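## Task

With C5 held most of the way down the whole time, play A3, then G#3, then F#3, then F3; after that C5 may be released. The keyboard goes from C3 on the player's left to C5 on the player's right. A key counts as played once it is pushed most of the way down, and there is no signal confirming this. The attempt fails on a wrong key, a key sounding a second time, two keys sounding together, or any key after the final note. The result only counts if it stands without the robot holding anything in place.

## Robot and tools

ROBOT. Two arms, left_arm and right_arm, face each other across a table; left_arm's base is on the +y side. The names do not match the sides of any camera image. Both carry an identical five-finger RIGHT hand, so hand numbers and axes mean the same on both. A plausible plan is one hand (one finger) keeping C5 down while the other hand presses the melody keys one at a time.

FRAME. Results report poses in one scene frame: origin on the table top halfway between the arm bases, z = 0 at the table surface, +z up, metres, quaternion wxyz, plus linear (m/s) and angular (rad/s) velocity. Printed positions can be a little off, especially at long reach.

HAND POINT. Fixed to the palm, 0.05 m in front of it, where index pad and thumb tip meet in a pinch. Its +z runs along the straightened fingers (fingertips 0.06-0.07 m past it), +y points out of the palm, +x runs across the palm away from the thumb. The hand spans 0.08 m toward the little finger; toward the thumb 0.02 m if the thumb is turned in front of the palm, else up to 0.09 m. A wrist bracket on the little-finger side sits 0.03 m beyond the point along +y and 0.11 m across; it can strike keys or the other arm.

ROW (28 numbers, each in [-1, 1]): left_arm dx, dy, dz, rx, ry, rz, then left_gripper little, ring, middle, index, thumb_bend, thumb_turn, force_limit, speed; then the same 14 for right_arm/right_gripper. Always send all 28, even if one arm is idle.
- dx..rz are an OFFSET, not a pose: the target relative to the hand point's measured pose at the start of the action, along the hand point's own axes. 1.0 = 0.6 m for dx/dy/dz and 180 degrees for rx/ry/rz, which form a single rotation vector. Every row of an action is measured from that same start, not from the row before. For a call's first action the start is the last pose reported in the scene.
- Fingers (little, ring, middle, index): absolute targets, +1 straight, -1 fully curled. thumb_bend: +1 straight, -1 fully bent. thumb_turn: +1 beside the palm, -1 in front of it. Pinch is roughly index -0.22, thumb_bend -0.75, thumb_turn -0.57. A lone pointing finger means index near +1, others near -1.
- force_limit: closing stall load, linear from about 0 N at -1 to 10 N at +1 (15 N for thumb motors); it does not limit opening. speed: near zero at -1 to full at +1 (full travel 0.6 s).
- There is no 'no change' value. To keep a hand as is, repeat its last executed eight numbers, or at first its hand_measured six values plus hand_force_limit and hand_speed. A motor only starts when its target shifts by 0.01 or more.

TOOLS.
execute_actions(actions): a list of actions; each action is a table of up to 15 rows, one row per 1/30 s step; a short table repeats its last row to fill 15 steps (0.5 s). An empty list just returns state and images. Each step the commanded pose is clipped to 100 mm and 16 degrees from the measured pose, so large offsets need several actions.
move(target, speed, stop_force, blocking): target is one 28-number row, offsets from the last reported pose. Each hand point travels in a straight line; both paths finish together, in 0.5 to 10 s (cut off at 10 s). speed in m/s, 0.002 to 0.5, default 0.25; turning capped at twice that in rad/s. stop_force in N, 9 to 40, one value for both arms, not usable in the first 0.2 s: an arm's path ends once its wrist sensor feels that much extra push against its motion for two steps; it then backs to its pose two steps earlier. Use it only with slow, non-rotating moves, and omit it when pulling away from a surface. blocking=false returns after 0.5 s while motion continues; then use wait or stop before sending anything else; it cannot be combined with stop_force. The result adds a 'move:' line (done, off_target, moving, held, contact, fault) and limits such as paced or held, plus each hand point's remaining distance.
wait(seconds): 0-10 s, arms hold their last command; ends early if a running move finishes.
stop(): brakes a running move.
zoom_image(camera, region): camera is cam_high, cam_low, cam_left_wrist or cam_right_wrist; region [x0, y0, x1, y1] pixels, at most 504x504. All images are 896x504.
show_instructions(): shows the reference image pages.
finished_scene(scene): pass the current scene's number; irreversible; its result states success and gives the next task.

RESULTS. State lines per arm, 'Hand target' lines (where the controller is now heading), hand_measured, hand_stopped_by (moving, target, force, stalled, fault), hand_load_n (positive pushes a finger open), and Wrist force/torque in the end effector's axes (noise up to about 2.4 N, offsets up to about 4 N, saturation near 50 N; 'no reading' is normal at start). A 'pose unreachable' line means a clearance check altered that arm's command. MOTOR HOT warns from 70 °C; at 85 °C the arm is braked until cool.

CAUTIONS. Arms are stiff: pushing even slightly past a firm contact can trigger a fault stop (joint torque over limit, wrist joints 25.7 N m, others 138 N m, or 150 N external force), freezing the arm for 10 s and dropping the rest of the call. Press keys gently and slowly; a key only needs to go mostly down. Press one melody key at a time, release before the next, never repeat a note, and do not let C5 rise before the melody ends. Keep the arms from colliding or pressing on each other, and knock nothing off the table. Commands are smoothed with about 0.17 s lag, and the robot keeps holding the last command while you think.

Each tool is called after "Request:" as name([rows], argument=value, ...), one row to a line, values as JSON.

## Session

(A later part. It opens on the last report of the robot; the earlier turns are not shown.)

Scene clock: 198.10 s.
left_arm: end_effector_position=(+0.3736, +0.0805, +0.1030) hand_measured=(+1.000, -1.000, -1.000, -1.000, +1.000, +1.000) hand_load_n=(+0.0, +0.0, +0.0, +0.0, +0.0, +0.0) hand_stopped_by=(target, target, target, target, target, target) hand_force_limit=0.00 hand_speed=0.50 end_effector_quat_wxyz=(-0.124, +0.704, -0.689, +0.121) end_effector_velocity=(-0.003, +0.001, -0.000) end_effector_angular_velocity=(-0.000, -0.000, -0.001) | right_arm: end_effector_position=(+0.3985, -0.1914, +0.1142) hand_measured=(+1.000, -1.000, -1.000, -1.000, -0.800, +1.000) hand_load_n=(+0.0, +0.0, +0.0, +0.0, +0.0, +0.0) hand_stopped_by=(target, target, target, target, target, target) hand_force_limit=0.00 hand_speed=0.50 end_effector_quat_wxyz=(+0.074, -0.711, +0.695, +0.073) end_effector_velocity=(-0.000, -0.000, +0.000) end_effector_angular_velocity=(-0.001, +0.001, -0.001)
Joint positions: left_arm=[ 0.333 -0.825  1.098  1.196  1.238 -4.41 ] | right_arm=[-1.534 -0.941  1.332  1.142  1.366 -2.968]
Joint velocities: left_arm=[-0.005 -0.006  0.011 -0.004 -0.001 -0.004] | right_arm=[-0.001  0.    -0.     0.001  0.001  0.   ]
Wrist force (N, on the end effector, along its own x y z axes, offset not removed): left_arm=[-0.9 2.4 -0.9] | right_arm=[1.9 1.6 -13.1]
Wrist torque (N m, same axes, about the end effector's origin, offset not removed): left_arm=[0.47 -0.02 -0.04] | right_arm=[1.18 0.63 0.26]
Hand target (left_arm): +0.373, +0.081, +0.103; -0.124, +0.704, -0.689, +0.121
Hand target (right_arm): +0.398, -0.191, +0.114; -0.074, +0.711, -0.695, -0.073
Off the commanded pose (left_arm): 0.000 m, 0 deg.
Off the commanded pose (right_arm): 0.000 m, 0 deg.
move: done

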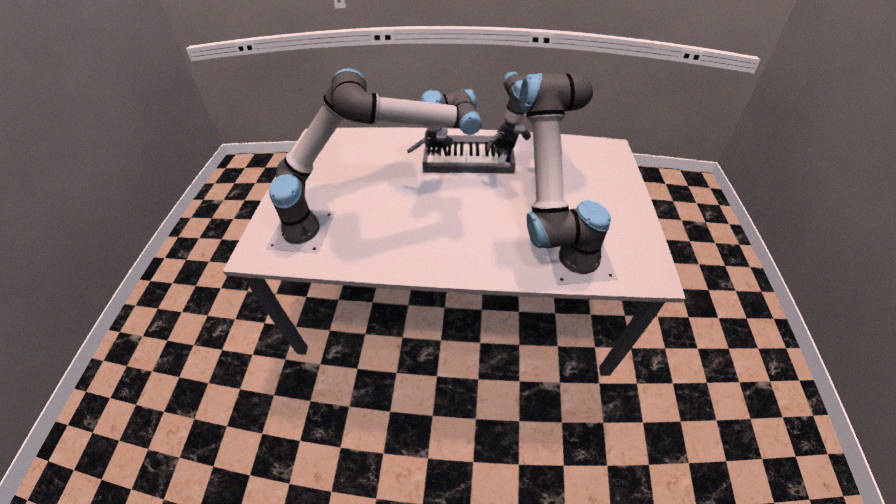

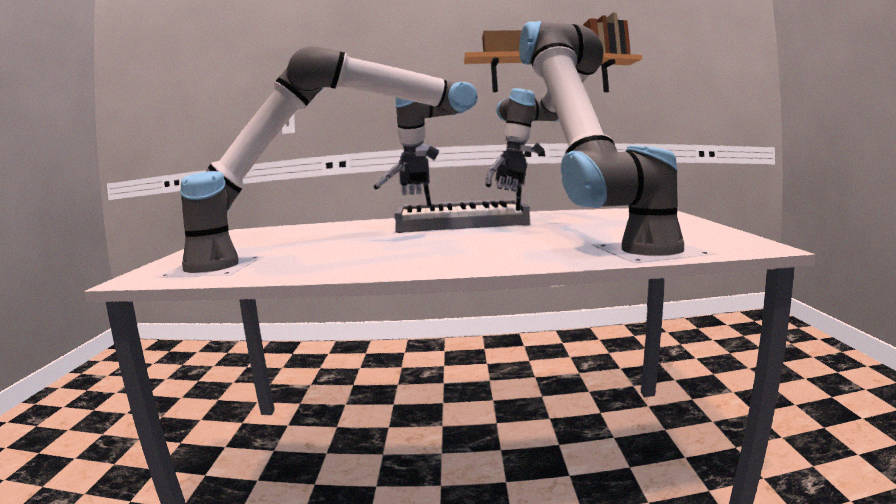

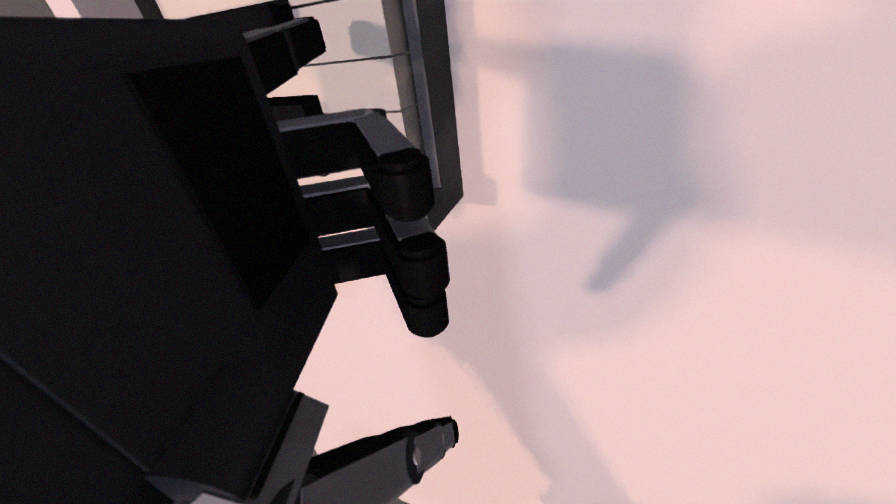

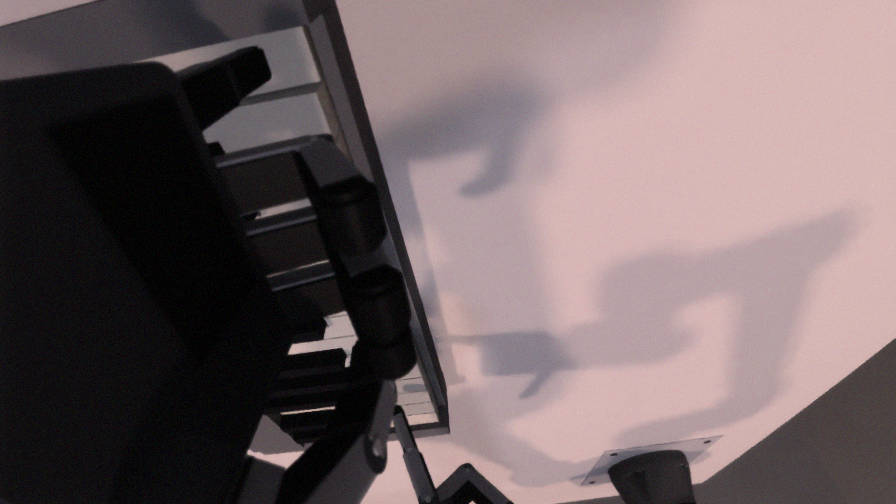

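Request:
move(target=[0.001,0.01254,0.03447,0,0,0,1,-1,-1,-1,1,1,0,0.5,0,0,0,0,0,0,1,-1,-1,-1,-0.8,1,0,0.5], speed=0.03, stop_force=9)

Request:
move(target=[0,0.0057,0.01567,0,0,0,1,-1,-1,-1,1,1,0,0.5,0,0,0,0,0,0,1,-1,-1,-1,-0.8,1,0,0.5], speed=0.0035, stop_force=9)

Request:
zoom_image(camera="cam_low", region=[385,175,545,240])

Scene clock: 207.80 s.
left_arm: end_effector_position=(+0.3736, +0.0799, +0.0813) hand_measured=(+1.000, -1.000, -1.000, -1.000, +1.000, +1.000) hand_load_n=(-0.5, +0.0, +0.0, +0.0, +0.0, +0.0) hand_stopped_by=(target, target, target, target, target, target) hand_force_limit=0.00 hand_speed=0.50 end_effector_quat_wxyz=(-0.124, +0.704, -0.689, +0.121) end_effector_velocity=(+0.000, +0.000, -0.003) end_effector_angular_velocity=(-0.001, +0.000, -0.000) | right_arm: end_effector_position=(+0.3985, -0.1914, +0.1142) hand_measured=(+1.000, -1.000, -1.000, -1.000, -0.800, +1.000) hand_load_n=(+0.0, +0.0, +0.0, +0.0, +0.0, +0.0) hand_stopped_by=(target, target, target, target, target, target) hand_force_limit=0.00 hand_speed=0.50 end_effector_quat_wxyz=(+0.074, -0.711, +0.695, +0.073) end_effector_velocity=(+0.000, +0.000, -0.000) end_effector_angular_velocity=(+0.001, -0.001, +0.000)
Joint positions: left_arm=[ 0.333 -0.807  1.124  1.152  1.237 -4.41 ] | right_arm=[-1.534 -0.941  1.332  1.142  1.366 -2.968]
Joint velocities: left_arm=[ 0.001  0.002  0.003 -0.006  0.001  0.001] | right_arm=[ 0.     0.     0.    -0.001 -0.    -0.   ]
Wrist force (N, on the end effector, along its own x y z axes, offset not removed): left_arm=[-1.9 2.4 -0.8] | right_arm=[-2.1 -1.7 -13.5]
Wrist torque (N m, same axes, about the end effector's origin, offset not removed): left_arm=[0.42 0.10 -0.08] | right_arm=[0.57 1.32 -0.15]
Hand target (left_arm): +0.374, +0.080, +0.081; -0.124, +0.704, -0.689, +0.121
Hand target (right_arm): +0.398, -0.191, +0.114; -0.074, +0.711, -0.695, -0.073
Off the commanded pose (left_arm): 0.000 m, 0 deg.
Off the commanded pose (right_arm): 0.000 m, 0 deg.
move: done

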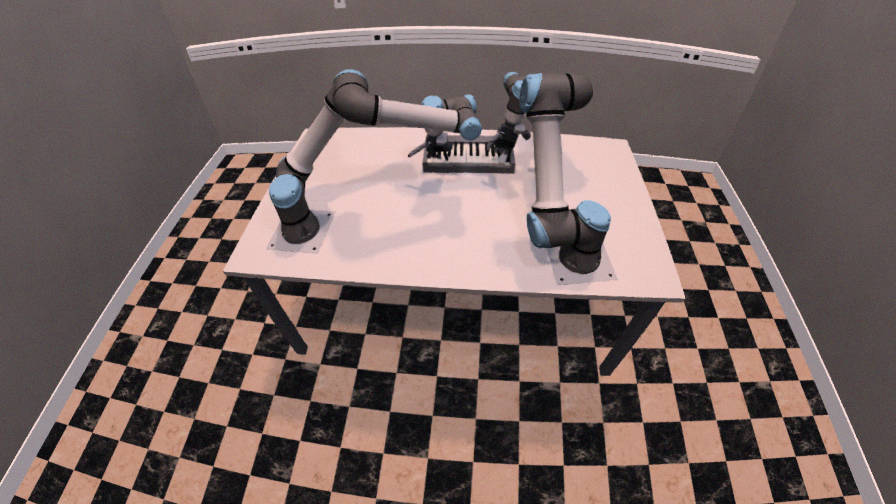

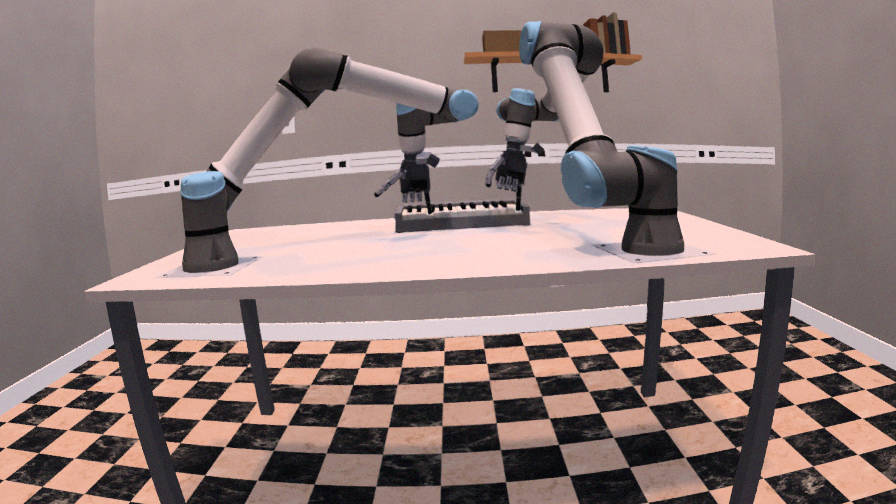

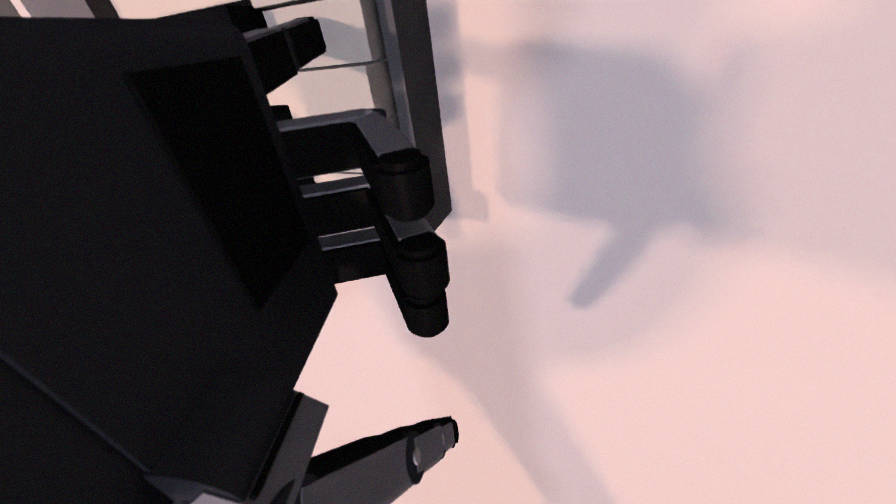

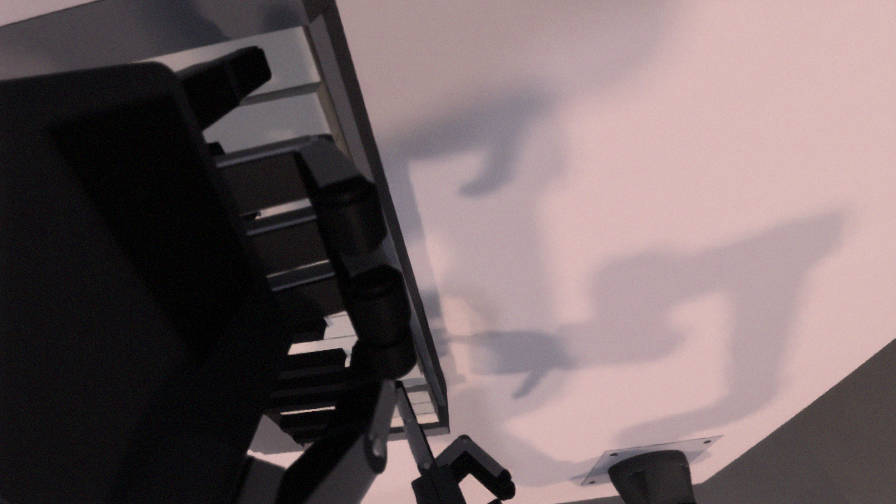

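Scene clock: 209.57 s.
left_arm: end_effector_position=(+0.3736, +0.0800, +0.0764) hand_measured=(+1.000, -1.000, -1.000, -1.000, +1.000, +1.000) hand_load_n=(+0.0, +0.0, +0.0, +0.0, +0.0, +0.0) hand_stopped_by=(target, target, target, target, target, target) hand_force_limit=0.00 hand_speed=0.50 end_effector_quat_wxyz=(-0.124, +0.704, -0.689, +0.121) end_effector_velocity=(-0.000, +0.001, +0.001) end_effector_angular_velocity=(+0.004, +0.001, -0.001) | right_arm: end_effector_position=(+0.3985, -0.1914, +0.1142) hand_measured=(+1.000, -1.000, -1.000, -1.000, -0.800, +1.000) hand_load_n=(+0.0, +0.0, +0.0, +0.0, +0.0, +0.0) hand_stopped_by=(target, target, target, target, target, target) hand_force_limit=0.00 hand_speed=0.50 end_effector_quat_wxyz=(+0.074, -0.711, +0.695, +0.073) end_effector_velocity=(-0.000, -0.000, -0.000) end_effector_angular_velocity=(-0.001, +0.001, +0.000)
Joint positions: left_arm=[ 0.333 -0.803  1.13   1.142  1.237 -4.41 ] | right_arm=[-1.534 -0.941  1.332  1.142  1.366 -2.968]
Joint velocities: left_arm=[ 0.    -0.001  0.     0.004  0.     0.001] | right_arm=[ 0.     0.001 -0.     0.001  0.001  0.   ]
Wrist force (N, on the end effector, along its own x y z axes, offset not removed): left_arm=[-2.2 2.2 -14.3] | right_arm=[0.1 -0.5 -5.0]
Wrist torque (N m, same axes, about the end effector's origin, offset not removed): left_arm=[1.39 1.03 -0.19] | right_arm=[0.29 0.54 0.24]
Hand target (left_arm): +0.374, +0.080, +0.077; -0.124, +0.704, -0.689, +0.121
Hand target (right_arm): +0.398, -0.191, +0.114; -0.074, +0.711, -0.695, -0.073
Off the commanded pose (left_arm): 0.005 m, 0 deg.
Off the commanded pose (right_arm): 0.000 m, 0 deg.
move: contact (left_arm)

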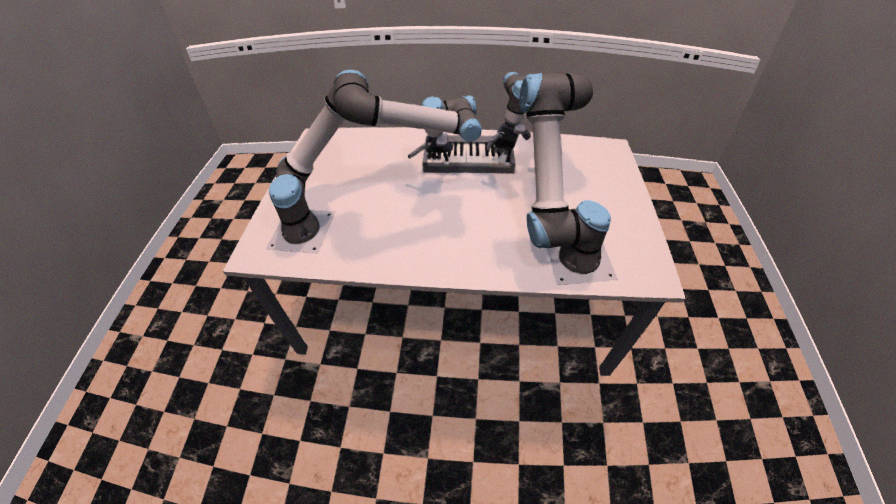

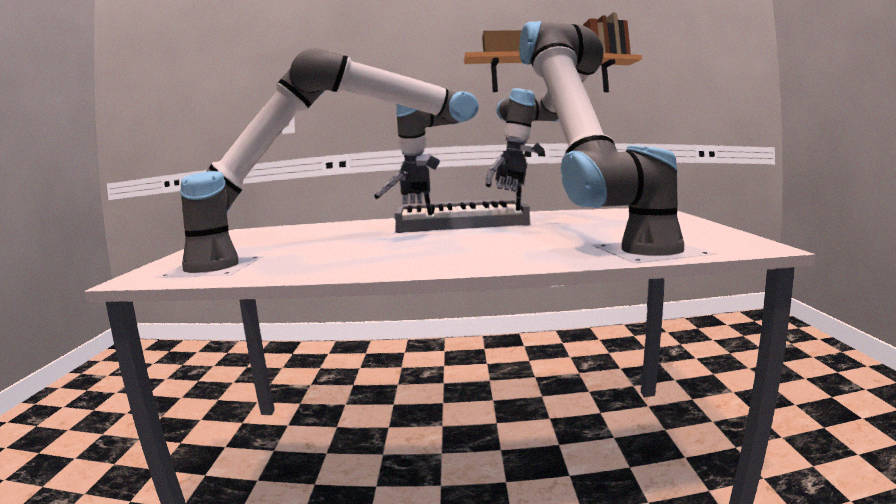

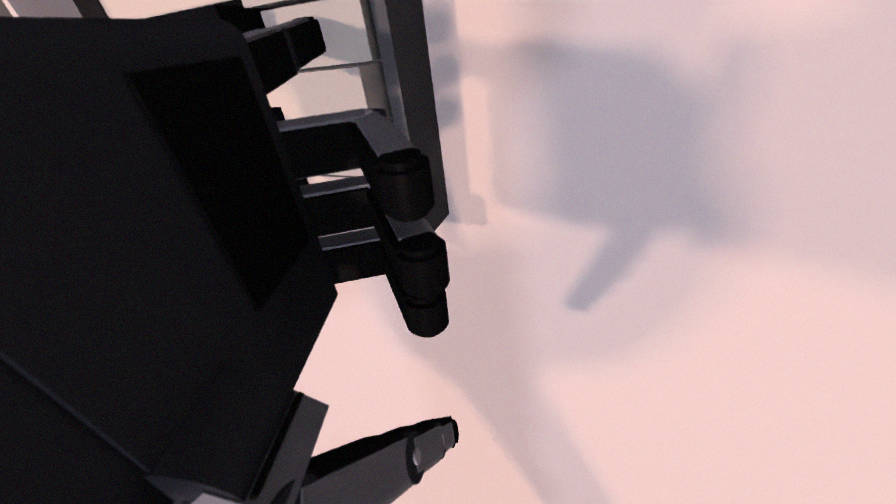

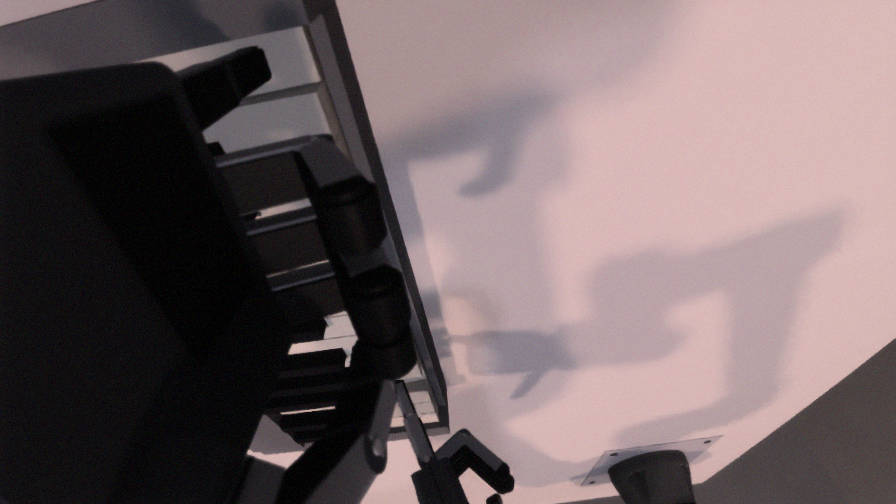

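Region (385, 175, 545, 240) of cam_low's 896x504 image, scaled by 3.150, with more detail than that image has; it fills the top 205 rows of this view, and the rest is white.

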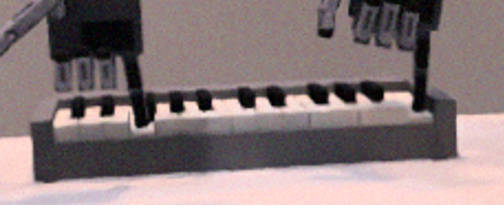

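Request:
move(target=[0,-0.0171,-0.047,0,0,0,1,-1,-1,-1,1,1,0,0.5,-0.0103,0,-0.0489,0,0,0,1,-1,-1,-1,-0.8,1,0,0.5], speed=0.08)

Request:
finished_scene(scene=2)

Scene clock: 221.93 s.
left_arm: end_effector_position=(+0.3736, +0.0799, +0.1061) hand_measured=(+1.000, -1.000, -1.000, -1.000, +1.000, +1.000) hand_load_n=(+0.0, +0.0, +0.0, +0.0, +0.0, +0.0) hand_stopped_by=(target, target, target, target, target, target) hand_force_limit=0.00 hand_speed=0.50 end_effector_quat_wxyz=(-0.124, +0.704, -0.689, +0.121) end_effector_velocity=(+0.000, +0.000, +0.003) end_effector_angular_velocity=(-0.000, +0.000, +0.001) | right_arm: end_effector_position=(+0.3984, -0.1914, +0.1439) hand_measured=(+1.000, -1.000, -1.000, -1.000, -0.800, +1.000) hand_load_n=(+0.0, +0.0, +0.0, +0.0, +0.0, +0.0) hand_stopped_by=(target, target, target, target, target, target) hand_force_limit=0.00 hand_speed=0.50 end_effector_quat_wxyz=(+0.074, -0.711, +0.695, +0.073) end_effector_velocity=(+0.000, -0.000, +0.003) end_effector_angular_velocity=(+0.000, -0.000, -0.000)
Joint positions: left_arm=[ 0.333 -0.826  1.091  1.204  1.237 -4.41 ] | right_arm=[-1.534 -0.967  1.294  1.205  1.366 -2.968]
Joint velocities: left_arm=[ 0.    -0.002 -0.004  0.006  0.    -0.001] | right_arm=[-0.    -0.002 -0.004  0.006 -0.     0.   ]
Wrist force (N, on the end effector, along its own x y z axes, offset not removed): left_arm=[-0.8 3.0 0.7] | right_arm=[-0.2 1.6 -3.4]
Wrist torque (N m, same axes, about the end effector's origin, offset not removed): left_arm=[0.49 -0.03 -0.07] | right_arm=[0.41 0.02 0.17]
Hand target (left_arm): +0.374, +0.080, +0.106; -0.124, +0.704, -0.689, +0.121
Hand target (right_arm): +0.398, -0.191, +0.144; -0.074, +0.711, -0.695, -0.073
Off the commanded pose (left_arm): 0.000 m, 0 deg.
Off the commanded pose (right_arm): 0.000 m, 0 deg.
move: done

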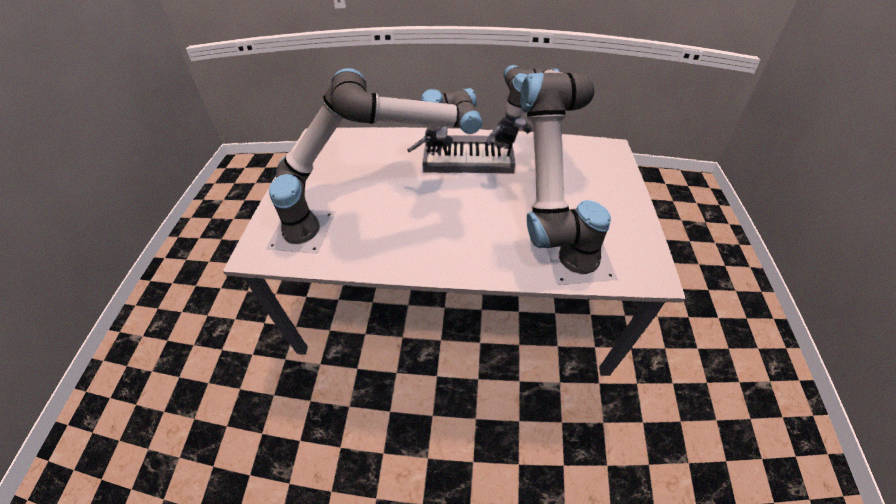

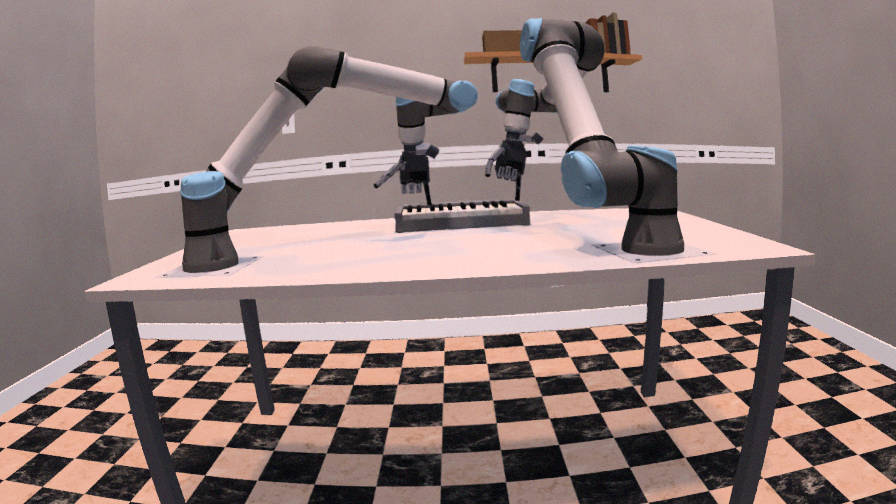

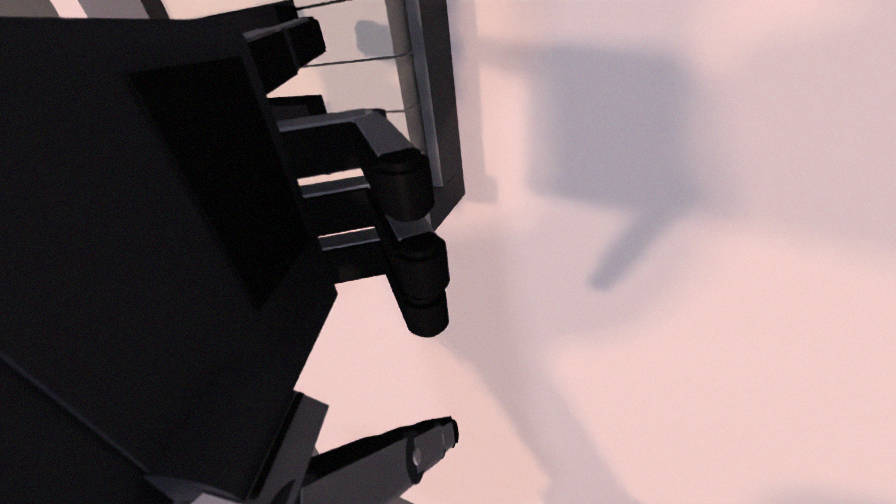

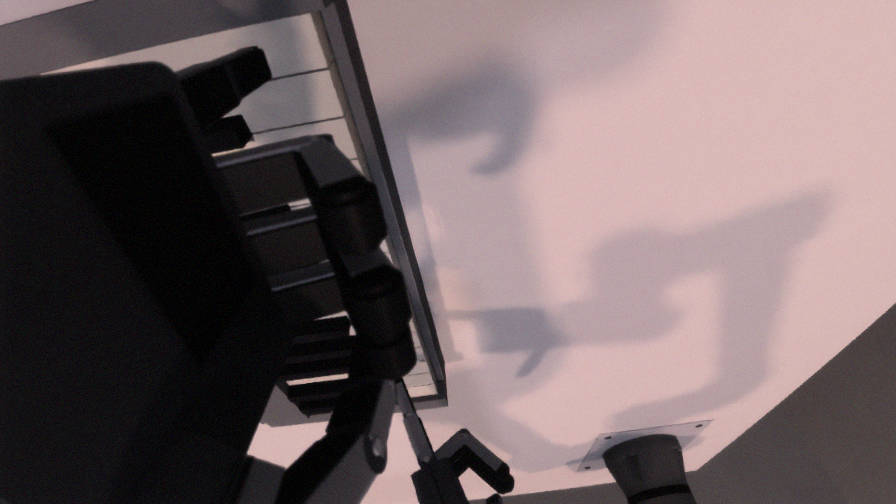

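The scene is finished: the task was done.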